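## Task

The left gripper starts out holding a hanger. Put that hanger on the rail so it hangs there by its hook, and make sure every other hanger is still on the rail at the end. The rack is free-standing: keep it upright and in place, because a tilt beyond a small amount ends the scene as a failure. The hanger must stay hung without the robot supporting it, so open the gripper and pull the arm away afterwards.

## Robot and tools

Robot: two 6-joint arms, left_arm and right_arm, each with a parallel two-finger gripper. The names are labels, not image sides. Bases in the scene frame: left_arm at (+0.049, +0.308, 0) m, quat_wxyz (+0.995, 0, 0, +0.098); right_arm at (+0.019, -0.330, 0) m, quat_wxyz (+0.998, 0, 0, +0.058). Joint order is waist, shoulder, elbow, wrist pitch, wrist yaw, wrist roll, then gripper. Ranges in rad: waist -2.618 to 3.054, shoulder and elbow 0 to 3.142, wrist pitch and yaw -1.571 to 1.571, wrist roll -2.094 to 2.094. Elbows never quite straighten.

Scene frame: origin on the tabletop midway between the arms, +x out over the table, +z up, left_arm on the +y side. Gripper frame: fingers extend along +z and close along y. The reported end_effector_position is the point between the pads, roughly 1 cm short of the fingertips. A wrist camera mount sits on each hand and can collide.

execute_actions(actions): a list of actions. Each action is a table of at most 15 rows; each row lasts one control step (1/30 s), and if fewer than 15 rows are given the final row repeats to fill 15 steps. A row is a single flat list of 14 numbers, all in [-1, 1], covering both arms: left dx, dy, dz, rx, ry, rz, opening, then right in the same order. dx..rz are an offset, not a pose: a target relative to where that gripper was measured when the action began (for a call's first action, the last pose a result reported), expressed in the gripper's own axes. Each row is relative to that start, not to the preceding row. Scale: 1.0 equals 0.6 m of translation or 180 degrees; rx, ry, rz form one rotation vector. Opening is absolute: +1 fully open (0.094 m), -1 closed. A row may add 12 values in 0..1, stiffness multipliers for each joint (left six then right six, Joint positions order), which persist until replaced. An empty list just returns state and images.

Each step, the commanded pose is clipped to at most 70 mm and 16 degrees away from the measured pose; damped IK then drives the joints, favouring position over orientation. Big offsets may need several actions, and after an action the arm continues only to its last clipped pose. Arms often finish a centimetre or more low; repeated zero offsets let them droop. To hold an arm still, first send the offset back to the desired pose, then zeros, raising the aim if it still sags.

move(target, speed, blocking): target is one 14-number row with the same layout, an offset from the pose in the latest result showing one. Each gripper travels a straight line toward its target; both finish together, over 0.5 to 10 s (cut off at 10 s). speed is the path's top speed in m/s, 0.002 to 0.5, default 0.25; rotation limited to twice that in rad/s. Openings are sent at the start. Paths ignore obstacles and the other arm, and real motion can lag, drift or overshoot speed, especially near full reach. Faster contact hits harder; aiming further beyond a contact pushes harder. blocking=false returns after 0.5 s while the arm keeps going; use wait(0) to check, and call wait or stop before issuing new actions or moves. The "move:" line reports the ending (done, off_target, moving, held, fault) and limits (paced: pose clipped; held: a check blocked steps, after which motion may jump fast), plus each gripper's distance from its target.

wait(seconds): 0 to 10; the robot keeps its last command and a running move continues. stop(): brakes a running move; needs braking room. zoom_image(camera, region): region [x0, y0, x1, y1] in pixels, at most 504x504, on cam_head_left, cam_head_right, cam_high, cam_low, cam_left_wrist or cam_right_wrist. read_manual(section): only "licences". finished_scene(scene): ends the current scene, given its number, and reports success; irreversible. Replying without a tool call ends everything.

Results: the state line lists each gripper's end_effector_position (m) and end_effector_quat_wxyz in the scene frame; printed positions can be off, more when reaching far. "Hand target" is where the controller is currently driving. "pose unreachable" means a clearance check altered or blocked that arm's command. grip_measured is finger opening on the command scale; the last Joint positions value is opening in metres (each gripper may be off ~1 mm). To keep holding, command about 0.03 below grip_measured; less is a lighter grip. Pad force tops out near 50-62 N, less on thin parts. Joint torques carry offsets and noise. Action results list per-step positions; HELD marks steps where an arm was restrained. FAULT or OVER-TEMPERATURE FAULT lines mean an arm stopped; MOTOR HOT warns from 75 °C, 90 °C halts the arm for 10 s, 100 °C makes it go limp and fall. Camera calibration (pinhole+radial head/fixed cameras, fisheye wrist cameras, T_world_to_cam) is given and may be slightly off.

Avoid: dropping the hanger, knocking the rack or tipping it, disturbing other hangers, shoving anything off the table, arms colliding or pressing each other, hard pushes or slams, and long loaded holds. The robot keeps its last command while you think. Loose objects may occasionally get a brief nudge. Finish by opening the gripper and retreating so nothing depends on the robot.

Each tool is called after "Emit:" as a command line: name --argument value for each argument, lists and objects as JSON in quotes; but a table of rows of numbers goes row by row, as --pt "numbers of a row", without its own name.

## Session

Emit:
execute_actions --actions '[]'

Scene clock: 0.00 s.
left_arm: end_effector_position=(+0.3270, -0.0713, +0.3892) grip_measured=-0.847 end_effector_quat_wxyz=(+0.527, +0.198, +0.814, -0.143) | right_arm: end_effector_position=(+0.4011, -0.2789, +0.4067) grip_measured=+1.000 end_effector_quat_wxyz=(+0.702, -0.049, +0.708, +0.050)
Joint positions: left_arm=[-1.347  1.657  1.882 -0.73  -0.584 -0.322  0.007] | right_arm=[ 0.007  1.064  1.061 -0.006 -0.016  0.002  0.094]
Joint velocities: left_arm=[-0.022 -0.002 -0.012 -0.022 -0.081  0.081  0.   ] | right_arm=[-0.022  0.007 -0.007  0.007  0.037  0.037  0.   ]
Joint torques (N m, as the arm reports them, + toward a larger angle): no reading
Hand target (left_arm): +0.326, -0.068, +0.403; +0.538, +0.188, +0.807, -0.153
Hand target (right_arm): +0.398, -0.279, +0.414; +0.709, -0.048, +0.702, +0.051
Joint stiffness scale: left_arm=[1. 1. 1. 1. 1. 1.] | right_arm=[1. 1. 1. 1. 1. 1.]

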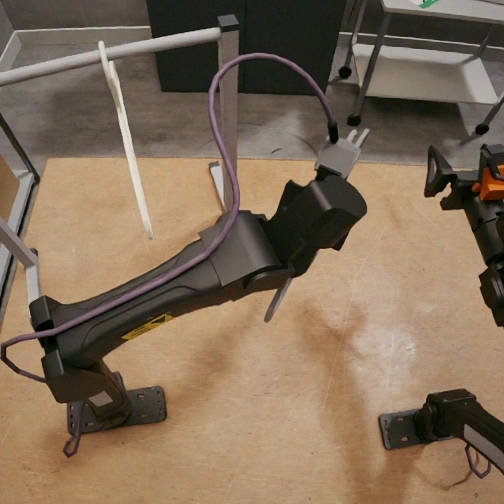

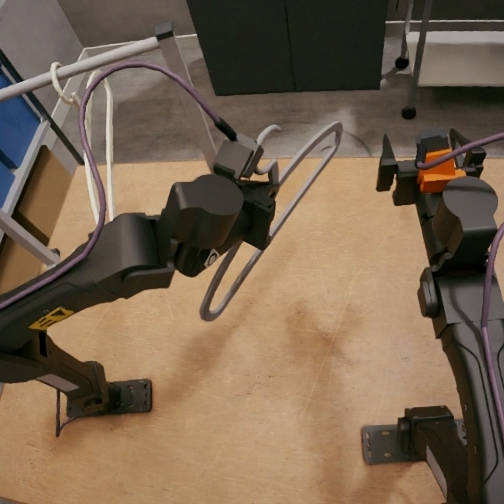

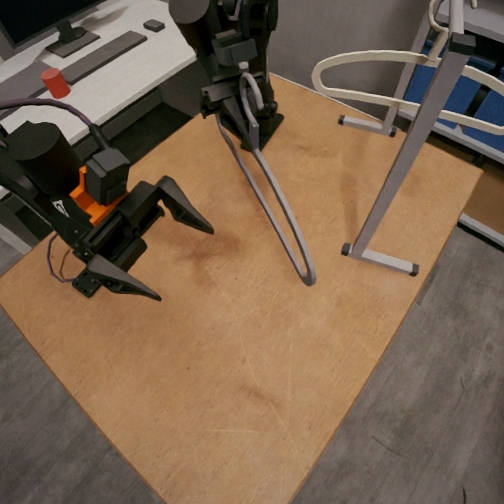

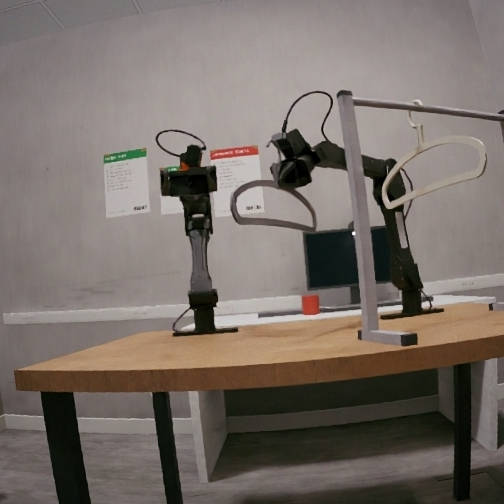

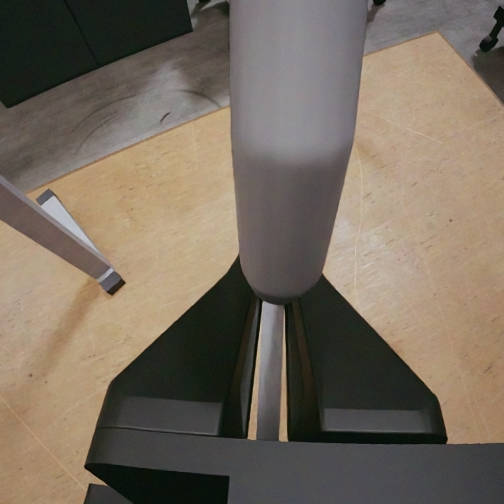

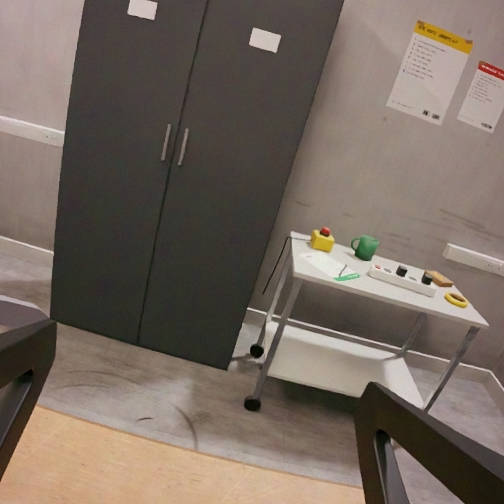

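Emit:
zoom_image --camera "cam_high" --region '[170,40,330,200]'

Emit:
zoom_image --camera "cam_head_right" --region '[190,90,370,270]'

Emit:
zoom_image --camera "cam_low" --region '[210,90,370,250]'

Region (170, 40, 330, 200) of cam_high's 504x504 image, scaled by 3.150, with more detail than that image has.

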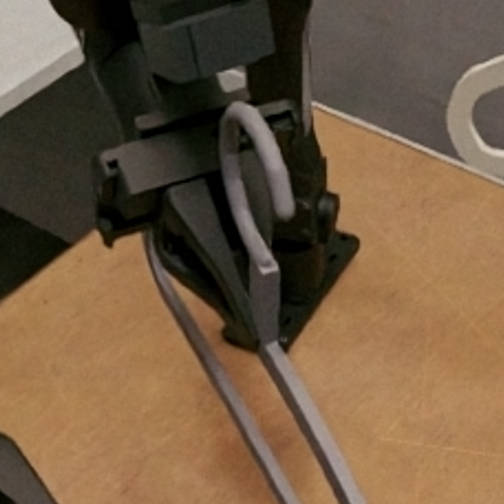

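Region (190, 90, 370, 270) of cam_head_right's 504x504 image, scaled by 2.800, with more detail than that image has.

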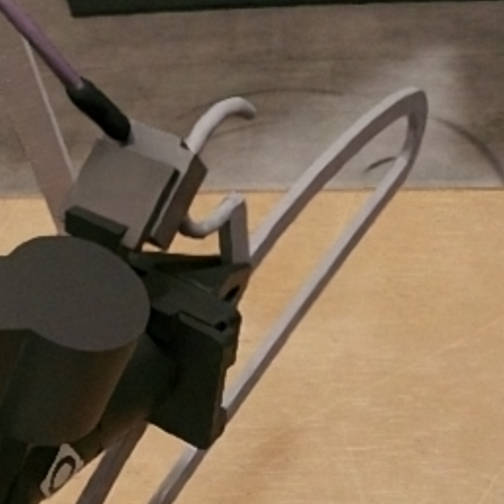

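Region (210, 90, 370, 250) of cam_low's 504x504 image, scaled by 3.150, with more detail than that image has.

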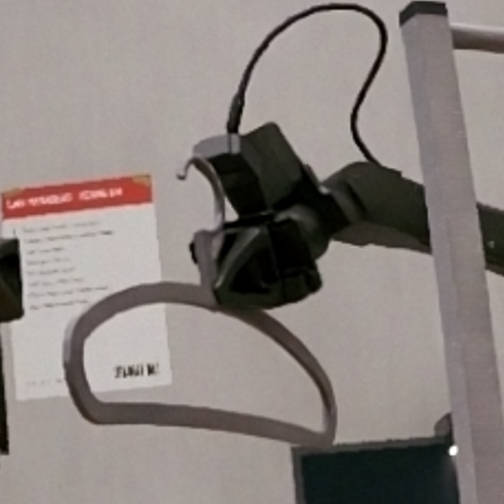

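Emit:
move --target '[-0.052,-0.008,-0.115,-0.198,-0.005,-0.087,-1,0,0,0,0,0,0,1]'

Scene clock: 50.03 s.
left_arm: end_effector_position=(+0.2834, -0.0576, +0.4304) grip_measured=-0.871 end_effector_quat_wxyz=(+0.599, -0.010, +0.800, -0.036) | right_arm: end_effector_position=(+0.4011, -0.2789, +0.4067) grip_measured=+1.000 end_effector_quat_wxyz=(+0.702, -0.049, +0.708, +0.050)
Joint positions: left_arm=[-1.593  2.125  2.759 -1.559 -1.212 -0.965  0.006] | right_arm=[ 0.007  1.064  1.061 -0.006 -0.016  0.002  0.094]
Joint velocities: left_arm=[ 0.002 -0.002 -0.002 -0.022 -0.007 -0.11   0.001] | right_arm=[ 0.027  0.017 -0.002 -0.066 -0.051 -0.007  0.   ]
Joint torques (N m, as the arm reports them, + toward a larger angle): left_arm=[ -0.46 -10.19   7.55   0.9   -0.95  -0.09] | right_arm=[-0.02 -2.67  8.31  1.97 -0.02 -0.01]
Hand target (left_arm): +0.282, -0.050, +0.443; +0.612, -0.026, +0.790, -0.042
Hand target (right_arm): +0.401, -0.279, +0.407; +0.702, -0.049, +0.708, +0.050
Off the commanded pose (left_arm): 0.017 m, 14 deg.
Off the commanded pose (right_arm): 0.000 m, 0 deg.
Joint stiffness scale: left_arm=[1. 1. 1. 1. 1. 1.] | right_arm=[1. 1. 1. 1. 1. 1.]
joint sent to its limit (left arm) — the command would take joint 4 (wrist pitch) past its lower limit, so that joint was sent only as far as its limit.
move: off_target (left_arm)
camera_calibration (this result's frames):
cam_left_wrist: T_world_to_cam=[[0.0307425, -0.997929, 0.0565056, -0.0871961], [-0.881496, -0.053719, -0.469126, 0.452417], [0.47119, -0.0353873, -0.881321, 0.365247], [0, 0, 0, 1]] pos_world=[0.229383, -0.049787, 0.539068]

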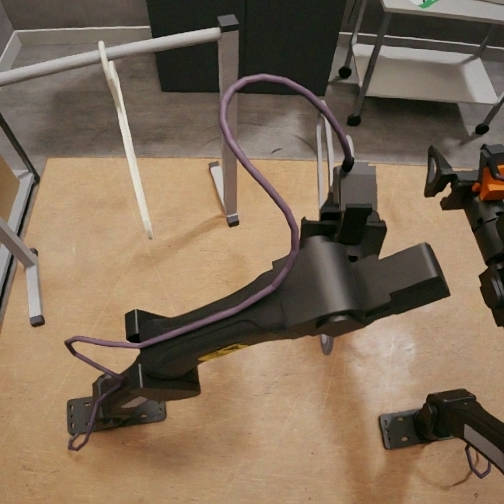

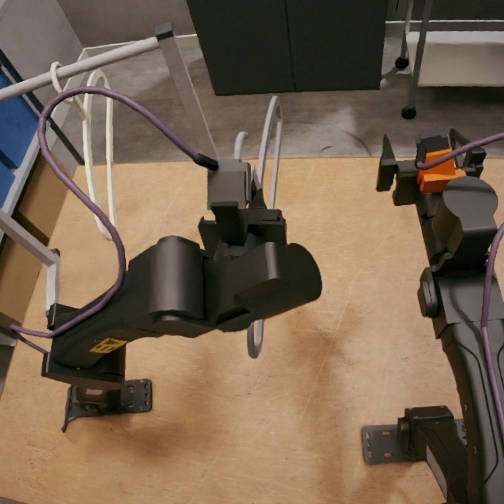

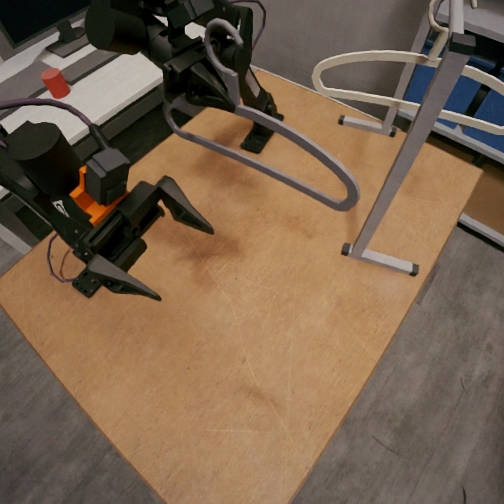

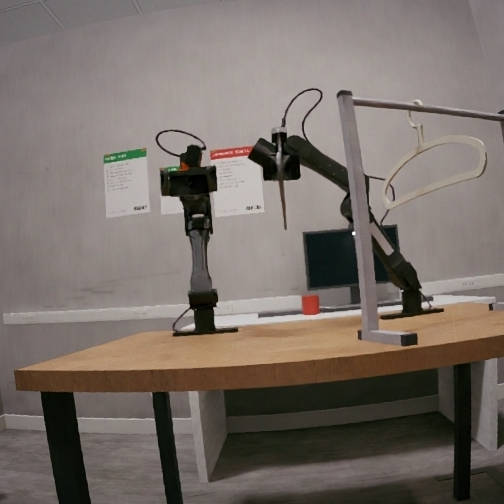

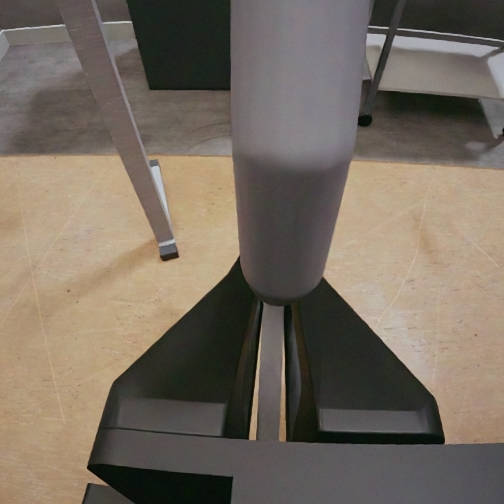

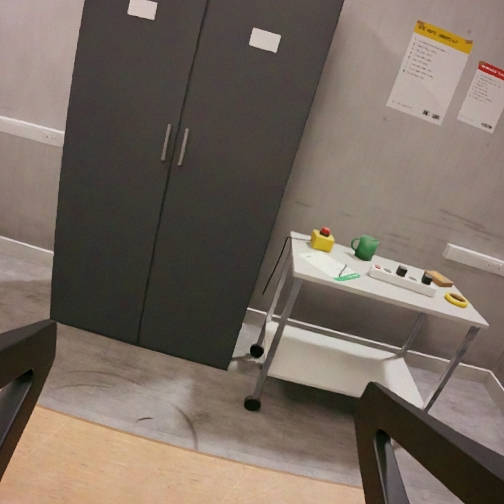

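Emit:
move --target '[-0.052,0.382,-0.025,0,0,0,-1,0,0,0,0,0,0,1]' --speed 0.12

Scene clock: 57.37 s.
left_arm: end_effector_position=(+0.2831, +0.1671, +0.4475) grip_measured=-0.871 end_effector_quat_wxyz=(+0.591, +0.004, +0.806, -0.029) | right_arm: end_effector_position=(+0.4011, -0.2789, +0.4067) grip_measured=+1.000 end_effector_quat_wxyz=(+0.702, -0.049, +0.708, +0.050)
Joint positions: left_arm=[-1.318  1.146  1.701 -1.132 -0.991 -0.543  0.006] | right_arm=[ 0.007  1.064  1.061 -0.006 -0.016  0.002  0.094]
Joint velocities: left_arm=[-0.002  0.012  0.007  0.022 -0.022  0.11   0.001] | right_arm=[ 0.002  0.012 -0.007 -0.037 -0.037  0.007  0.   ]
Joint torques (N m, as the arm reports them, + toward a larger angle): left_arm=[ 0.82 -2.98  5.67  1.63 -0.43  0.09] | right_arm=[ 0.01 -2.71  8.34  1.98  0.   -0.03]
Hand target (left_arm): +0.283, +0.173, +0.454; +0.601, -0.009, +0.799, -0.035
Hand target (right_arm): +0.401, -0.279, +0.407; +0.702, -0.049, +0.708, +0.050
Off the commanded pose (left_arm): 0.007 m, 2 deg.
Off the commanded pose (right_arm): 0.000 m, 0 deg.
Joint stiffness scale: left_arm=[1. 1. 1. 1. 1. 1.] | right_arm=[1. 1. 1. 1. 1. 1.]
move: done
camera_calibration (this result's frames):
cam_left_wrist: T_world_to_cam=[[0.018522, -0.999422, 0.0285135, 0.152335], [-0.890272, -0.0294653, -0.454474, 0.46407], [0.455052, -0.016967, -0.890303, 0.39398], [0, 0, 0, 1]] pos_world=[0.231046, 0.172606, 0.557326]

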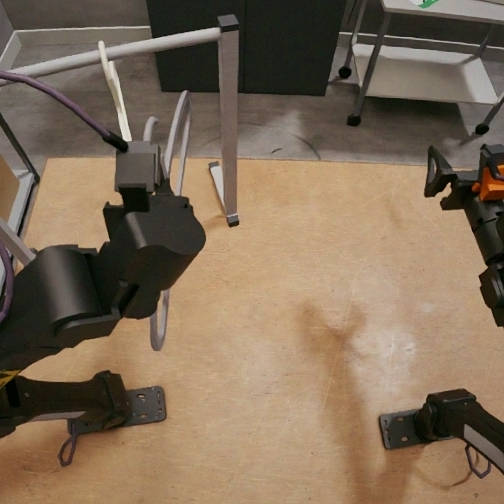

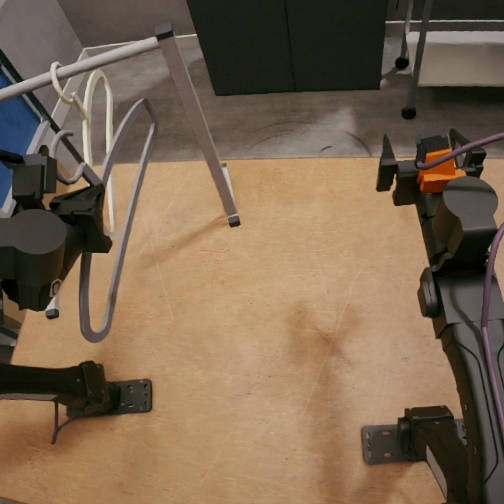

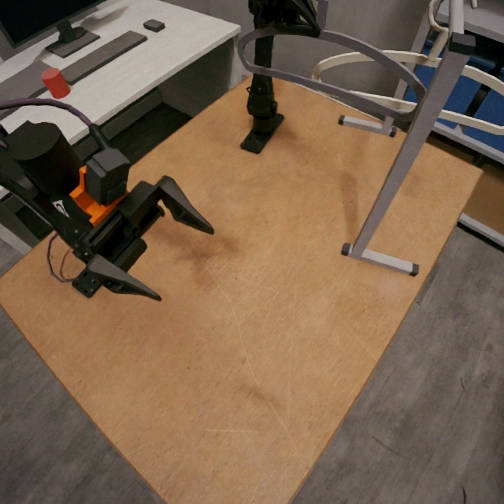

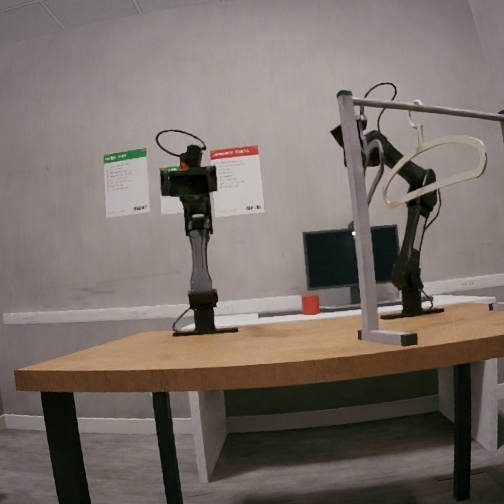

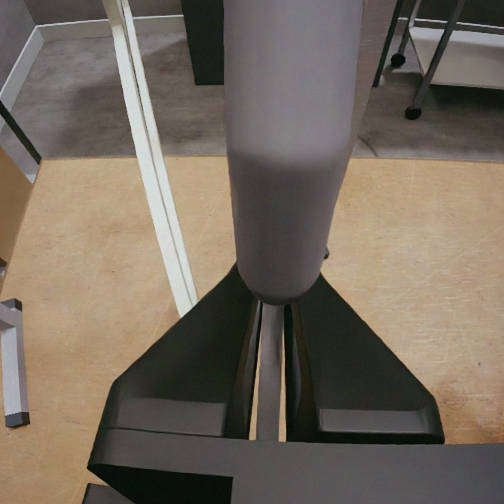

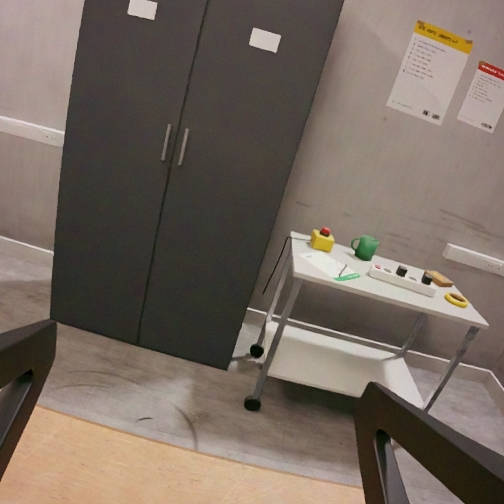

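Emit:
move --target '[-0.095,0,0.279,0,0,0,-1,0,0,0,0,0,0,1]' --speed 0.1

Emit:
zoom_image --camera "cam_low" --region '[300,60,460,220]'

Emit:
zoom_image --camera "cam_head_left" --region '[60,0,260,200]'

Scene clock: 66.40 s.
left_arm: end_effector_position=(+0.4548, +0.1553, +0.4267) grip_measured=-0.871 end_effector_quat_wxyz=(+0.566, +0.018, +0.824, -0.014) | right_arm: end_effector_position=(+0.4011, -0.2789, +0.4067) grip_measured=+1.000 end_effector_quat_wxyz=(+0.702, -0.049, +0.708, +0.050)
Joint positions: left_arm=[-0.743  1.509  1.842 -0.744 -0.463 -0.195  0.006] | right_arm=[ 0.007  1.064  1.061 -0.006 -0.016  0.002  0.094]
Joint velocities: left_arm=[-0.017  0.007 -0.002 -0.037 -0.066 -0.022  0.001] | right_arm=[-0.012 -0.007  0.012 -0.051 -0.037  0.007  0.   ]
Joint torques (N m, as the arm reports them, + toward a larger angle): left_arm=[ 0.84 -5.95 10.95  2.03 -0.15  0.08] | right_arm=[-0.03 -2.68  8.35  1.98 -0.02 -0.04]
Hand target (left_arm): +0.457, +0.159, +0.453; +0.595, +0.006, +0.803, -0.025
Hand target (right_arm): +0.401, -0.279, +0.407; +0.702, -0.049, +0.708, +0.050
Off the commanded pose (left_arm): 0.026 m, 4 deg.
Off the commanded pose (right_arm): 0.000 m, 0 deg.
Joint stiffness scale: left_arm=[1. 1. 1. 1. 1. 1.] | right_arm=[1. 1. 1. 1. 1. 1.]
move: off_target (left_arm)
camera_calibration (this result's frames):
cam_left_wrist: T_world_to_cam=[[0.0112156, -0.999831, -0.0145962, 0.159742], [-0.916214, -0.00442844, -0.400665, 0.592131], [0.400533, 0.0178669, -0.916108, 0.327515], [0, 0, 0, 1]] pos_world=[0.409546, 0.156485, 0.539617]

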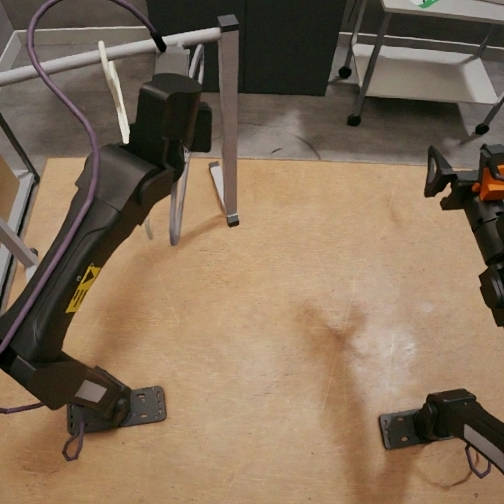

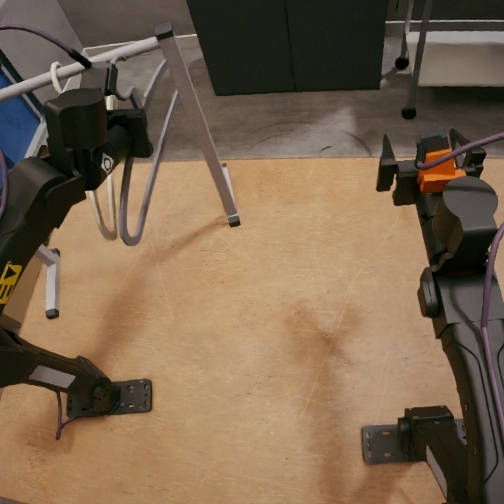

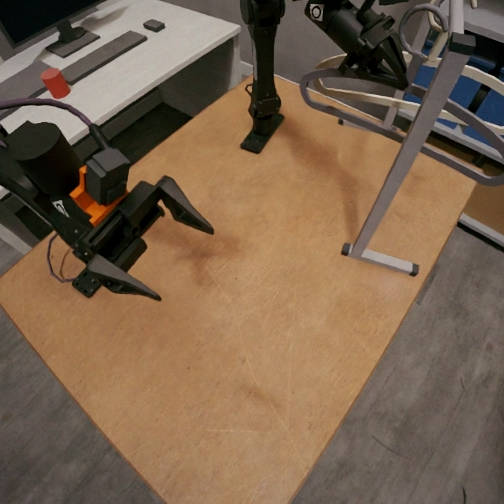

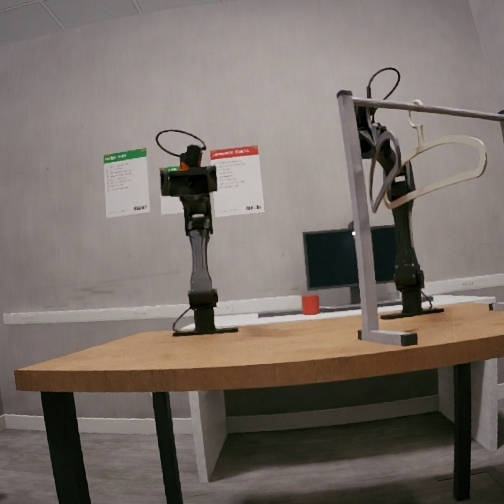

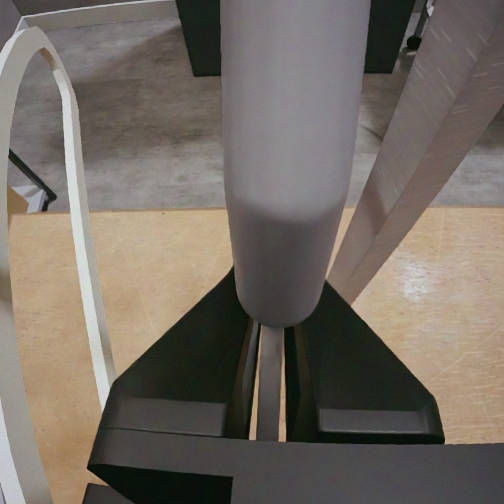

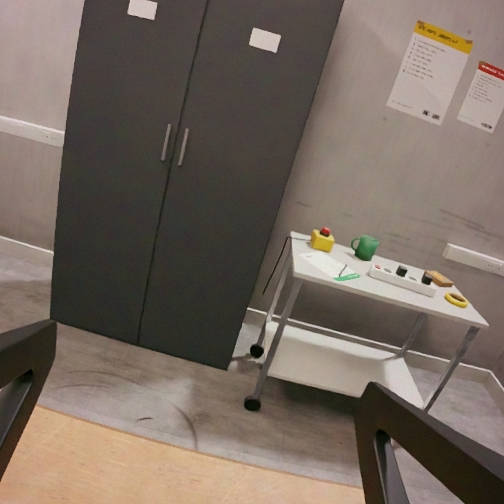

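Region (300, 60, 460, 220) of cam_low's 504x504 image, scaled by 3.150, with more detail than that image has.

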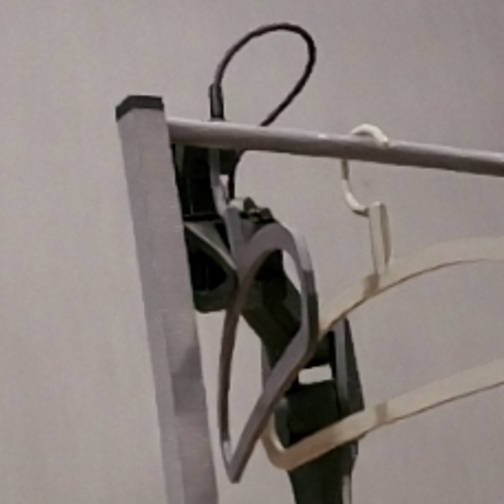

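Region (60, 0, 260, 200) of cam_head_left's 504x504 image, scaled by 2.520, with more detail than that image has.

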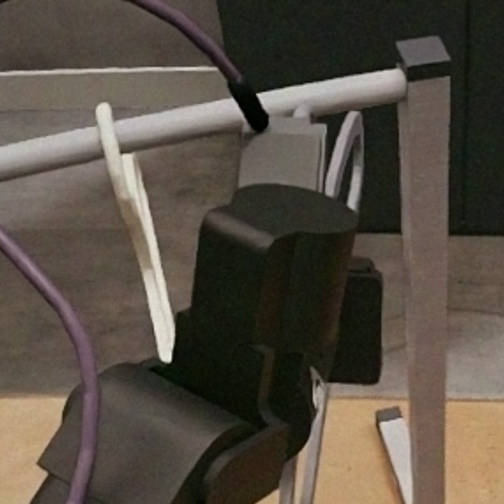

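Emit:
move --target '[-0.075,0.035,-0.03,0,-0.04,0,-1,0,0,0,0,0,0,1]' --speed 0.05

Emit:
zoom_image --camera "cam_low" --region '[300,40,460,200]'

Emit:
zoom_image --camera "cam_high" --region '[304,0,504,120]'

Scene clock: 75.23 s.
left_arm: end_effector_position=(+0.4587, +0.1655, +0.4354) grip_measured=-0.871 end_effector_quat_wxyz=(+0.577, +0.040, +0.816, -0.004) | right_arm: end_effector_position=(+0.4011, -0.2789, +0.4067) grip_measured=+1.000 end_effector_quat_wxyz=(+0.702, -0.049, +0.708, +0.050)
Joint positions: left_arm=[-0.702  1.497  1.842 -0.72  -0.42  -0.117  0.006] | right_arm=[ 0.007  1.064  1.061 -0.006 -0.016  0.002  0.094]
Joint velocities: left_arm=[ 0.002  0.007  0.002 -0.007 -0.007 -0.066 -0.001] | right_arm=[-0.012  0.002 -0.012  0.007 -0.037  0.022  0.   ]
Joint torques (N m, as the arm reports them, + toward a larger angle): left_arm=[ 1.06 -7.9  11.53  2.04 -0.26  0.04] | right_arm=[-0.05 -2.72  8.35  1.97 -0.02 -0.01]
Hand target (left_arm): +0.453, +0.177, +0.474; +0.617, +0.018, +0.787, -0.015
Hand target (right_arm): +0.401, -0.279, +0.407; +0.702, -0.049, +0.708, +0.050
Off the commanded pose (left_arm): 0.041 m, 6 deg.
Off the commanded pose (right_arm): 0.000 m, 0 deg.
Joint stiffness scale: left_arm=[1. 1. 1. 1. 1. 1.] | right_arm=[1. 1. 1. 1. 1. 1.]
move: off_target (left_arm)
camera_calibration (this result's frames):
cam_left_wrist: T_world_to_cam=[[-0.0130561, -0.99839, -0.0552032, 0.198624], [-0.9049, 0.0352861, -0.424158, 0.597718], [0.425423, 0.0444155, -0.903904, 0.312592], [0, 0, 0, 1]] pos_world=[0.410485, 0.163329, 0.547045]

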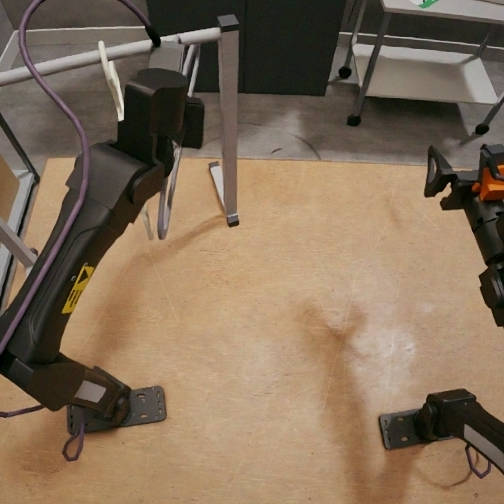

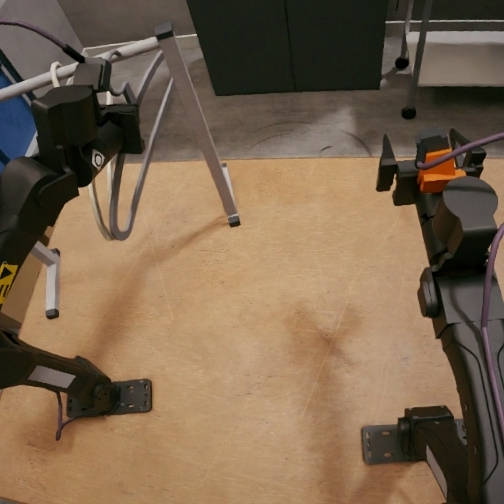

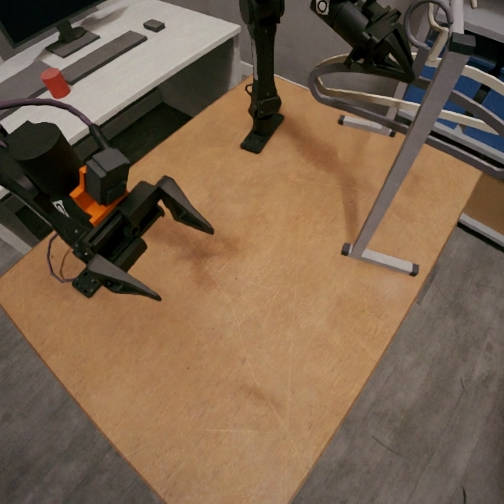

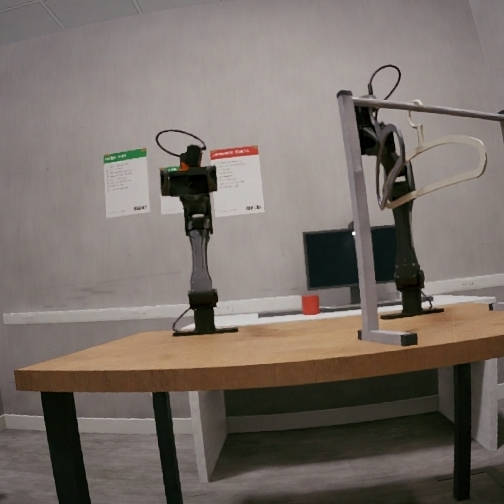

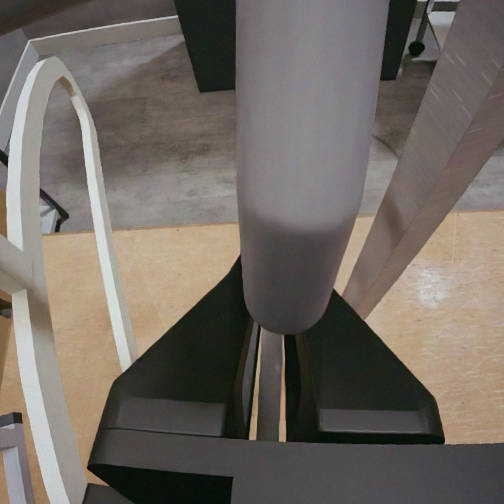

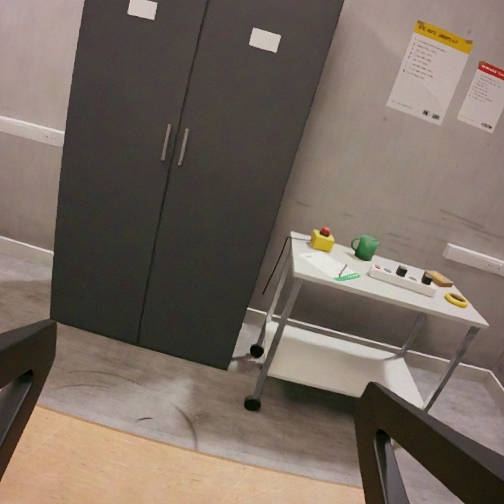

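Region (300, 40, 460, 200) of cam_low's 504x504 image, scaled by 3.150, with more detail than that image has.

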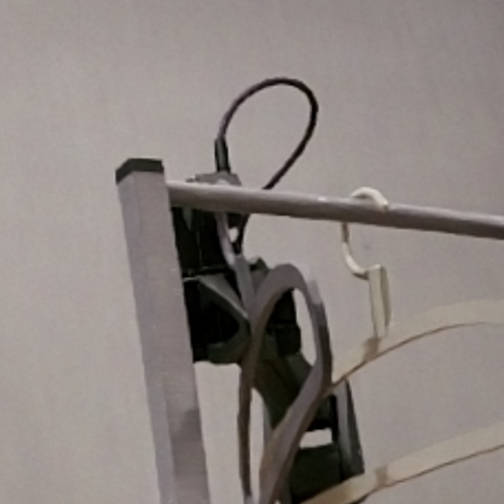

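Region (304, 0, 504, 120) of cam_high's 504x504 image, scaled by 2.520, with more detail than that image has; it fills the top 302 rows of this view, and the rest is white.

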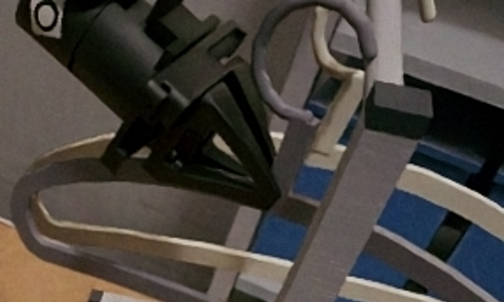

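Emit:
move --target '[0.028,0,-0.09,0,0,0,-1,0,0,0,0,0,0,1]' --speed 0.05

Emit:
move --target '[-0.09,0.015,-0.03,0,-0.02,0,-1,0,0,0,0,0,0,1]' --speed 0.05

Emit:
zoom_image --camera "cam_low" --region '[300,40,460,200]'

Emit:
zoom_image --camera "cam_high" --region '[304,0,504,120]'

Scene clock: 82.80 s.
left_arm: end_effector_position=(+0.4097, +0.1660, +0.4262) grip_measured=-0.871 end_effector_quat_wxyz=(+0.561, +0.051, +0.826, +0.002) | right_arm: end_effector_position=(+0.4011, -0.2789, +0.4067) grip_measured=+1.000 end_effector_quat_wxyz=(+0.702, -0.049, +0.708, +0.050)
Joint positions: left_arm=[-0.794  1.365  1.737 -0.807 -0.496 -0.153  0.006] | right_arm=[ 0.007  1.064  1.061 -0.006 -0.016  0.002  0.094]
Joint velocities: left_arm=[ 0.012 -0.012 -0.017  0.037 -0.066  0.037  0.001] | right_arm=[-0.002 -0.007  0.002  0.095 -0.037  0.037  0.   ]
Joint torques (N m, as the arm reports them, + toward a larger angle): left_arm=[-0.74 -6.8   6.85  1.76 -0.34 -0.09] | right_arm=[-0.09 -2.77  8.35  1.96  0.   -0.04]
Hand target (left_arm): +0.403, +0.170, +0.438; +0.576, +0.040, +0.817, -0.005
Hand target (right_arm): +0.401, -0.279, +0.407; +0.702, -0.049, +0.708, +0.050
Off the commanded pose (left_arm): 0.014 m, 3 deg.
Off the commanded pose (right_arm): 0.000 m, 0 deg.
Joint stiffness scale: left_arm=[1. 1. 1. 1. 1. 1.] | right_arm=[1. 1. 1. 1. 1. 1.]
move: off_target (left_arm)
camera_calibration (this result's frames):
cam_left_wrist: T_world_to_cam=[[-0.0257005, -0.99667, -0.0773906, 0.21234], [-0.919347, 0.0539687, -0.389728, 0.537554], [0.392607, 0.0611326, -0.917672, 0.341649], [0, 0, 0, 1]] pos_world=[0.365522, 0.161735, 0.539455]

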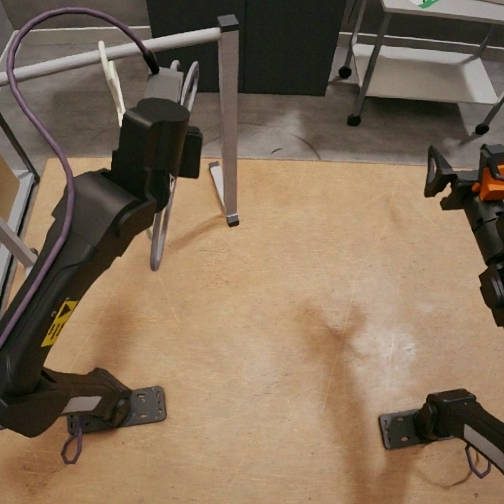

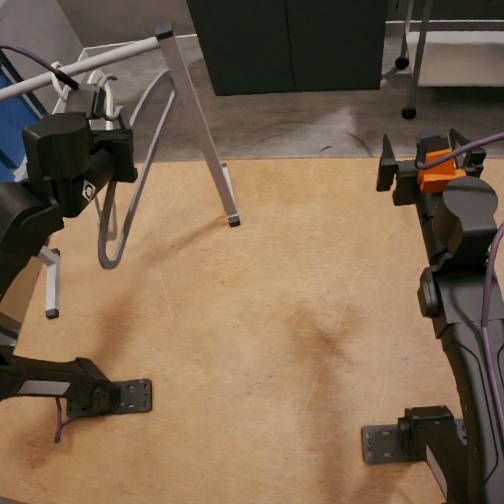

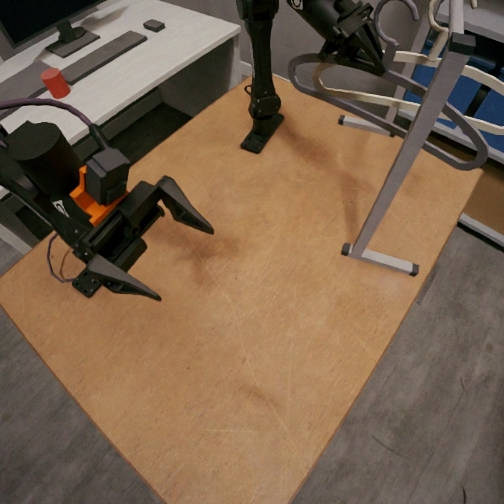

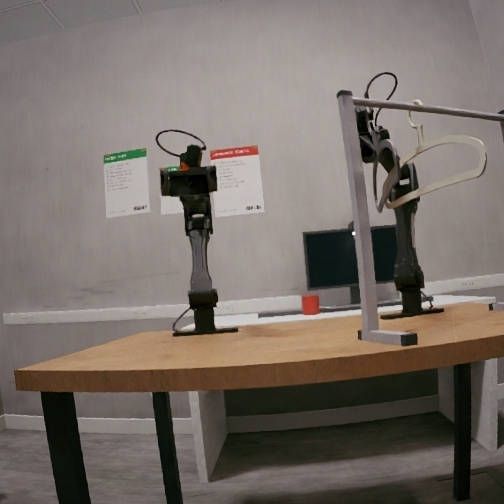

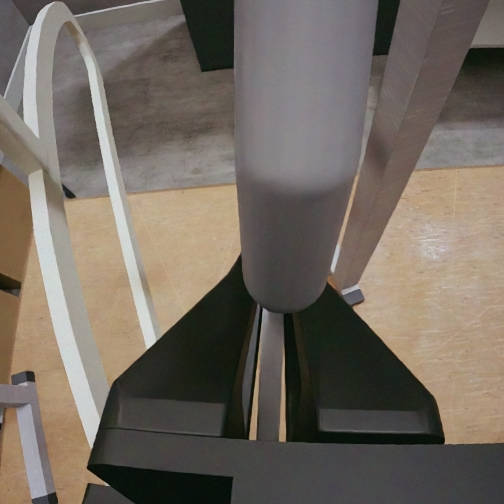

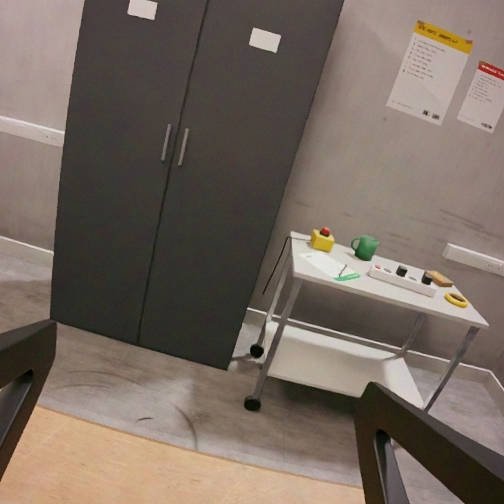

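Scene clock: 84.27 s.
left_arm: end_effector_position=(+0.4124, +0.1674, +0.4693) grip_measured=-0.871 end_effector_quat_wxyz=(+0.573, +0.057, +0.817, +0.003) | right_arm: end_effector_position=(+0.4011, -0.2789, +0.4067) grip_measured=+1.000 end_effector_quat_wxyz=(+0.702, -0.049, +0.708, +0.050)
Joint positions: left_arm=[-0.784  1.46   1.996 -0.935 -0.488 -0.119  0.006] | right_arm=[ 0.007  1.064  1.061 -0.006 -0.016  0.002  0.094]
Joint velocities: left_arm=[ 0.007  0.012 -0.007 -0.022 -0.051 -0.022 -0.001] | right_arm=[-0.007 -0.012 -0.007 -0.022 -0.095 -0.007  0.   ]
Joint torques (N m, as the arm reports them, + toward a larger angle): left_arm=[ 0.82 -4.17  9.88  1.77 -0.12  0.08] | right_arm=[-0.03 -2.69  8.34  1.97  0.   -0.03]
Hand target (left_arm): +0.413, +0.171, +0.483; +0.587, +0.051, +0.808, +0.000
Hand target (right_arm): +0.401, -0.279, +0.407; +0.702, -0.049, +0.708, +0.050
Off the commanded pose (left_arm): 0.015 m, 2 deg.
Off the commanded pose (right_arm): 0.000 m, 0 deg.
Joint stiffness scale: left_arm=[1. 1. 1. 1. 1. 1.] | right_arm=[1. 1. 1. 1. 1. 1.]
move: off_target (left_arm)
camera_calibration (this result's frames):
cam_left_wrist: T_world_to_cam=[[-0.032657, -0.995703, -0.0866517, 0.224122], [-0.906495, 0.0660228, -0.417023, 0.562196], [0.420952, 0.0649306, -0.904756, 0.361647], [0, 0, 0, 1]] pos_world=[0.36471, 0.162559, 0.581072]

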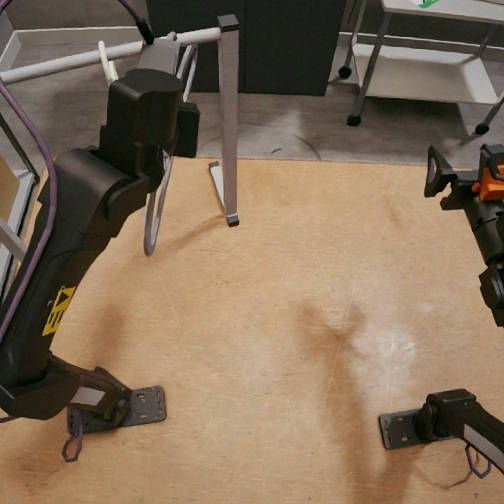

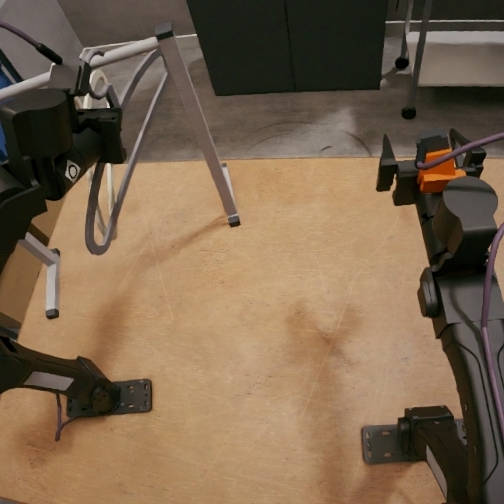

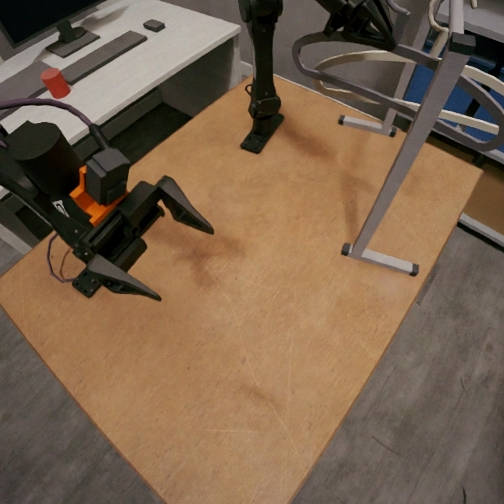

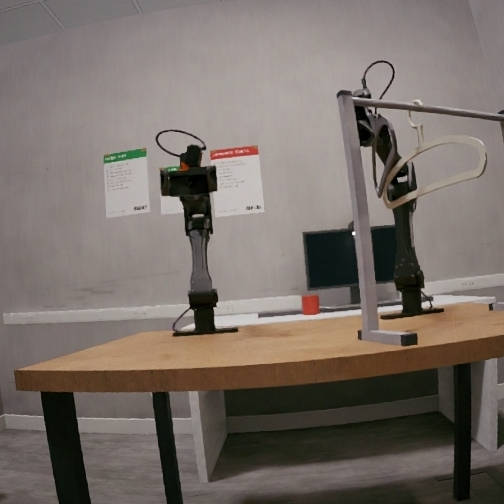

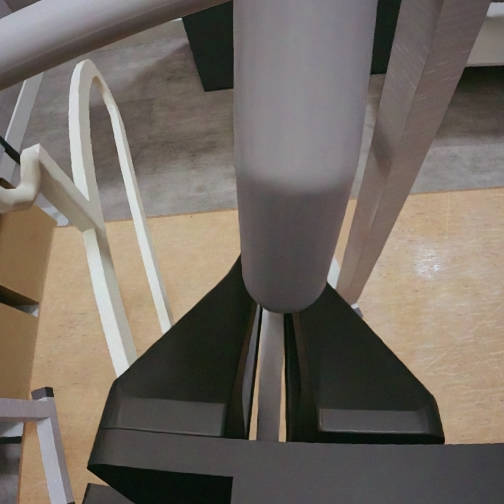

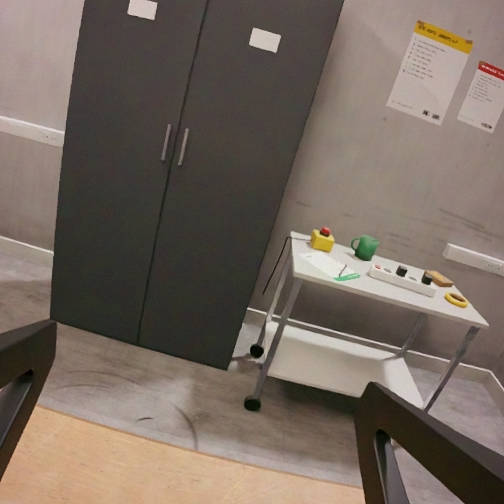

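Region (300, 40, 460, 200) of cam_low's 504x504 image, scaled by 3.150, with more detail than that image has.

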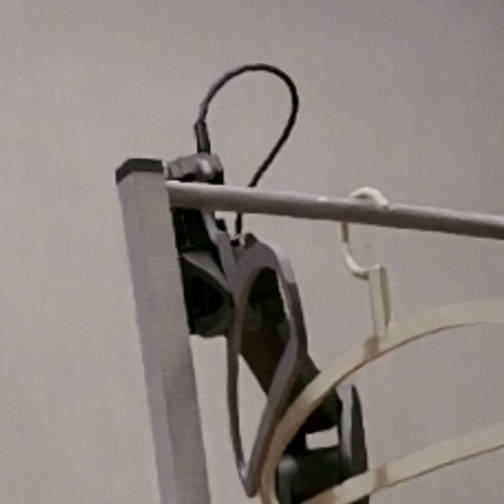

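Region (304, 0, 504, 120) of cam_high's 504x504 image, scaled by 2.520, with more detail than that image has; it fills the top 302 rows of this view, and the rest is white.

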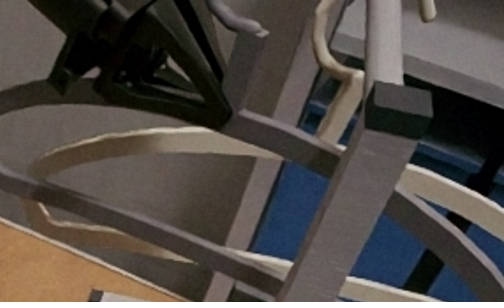

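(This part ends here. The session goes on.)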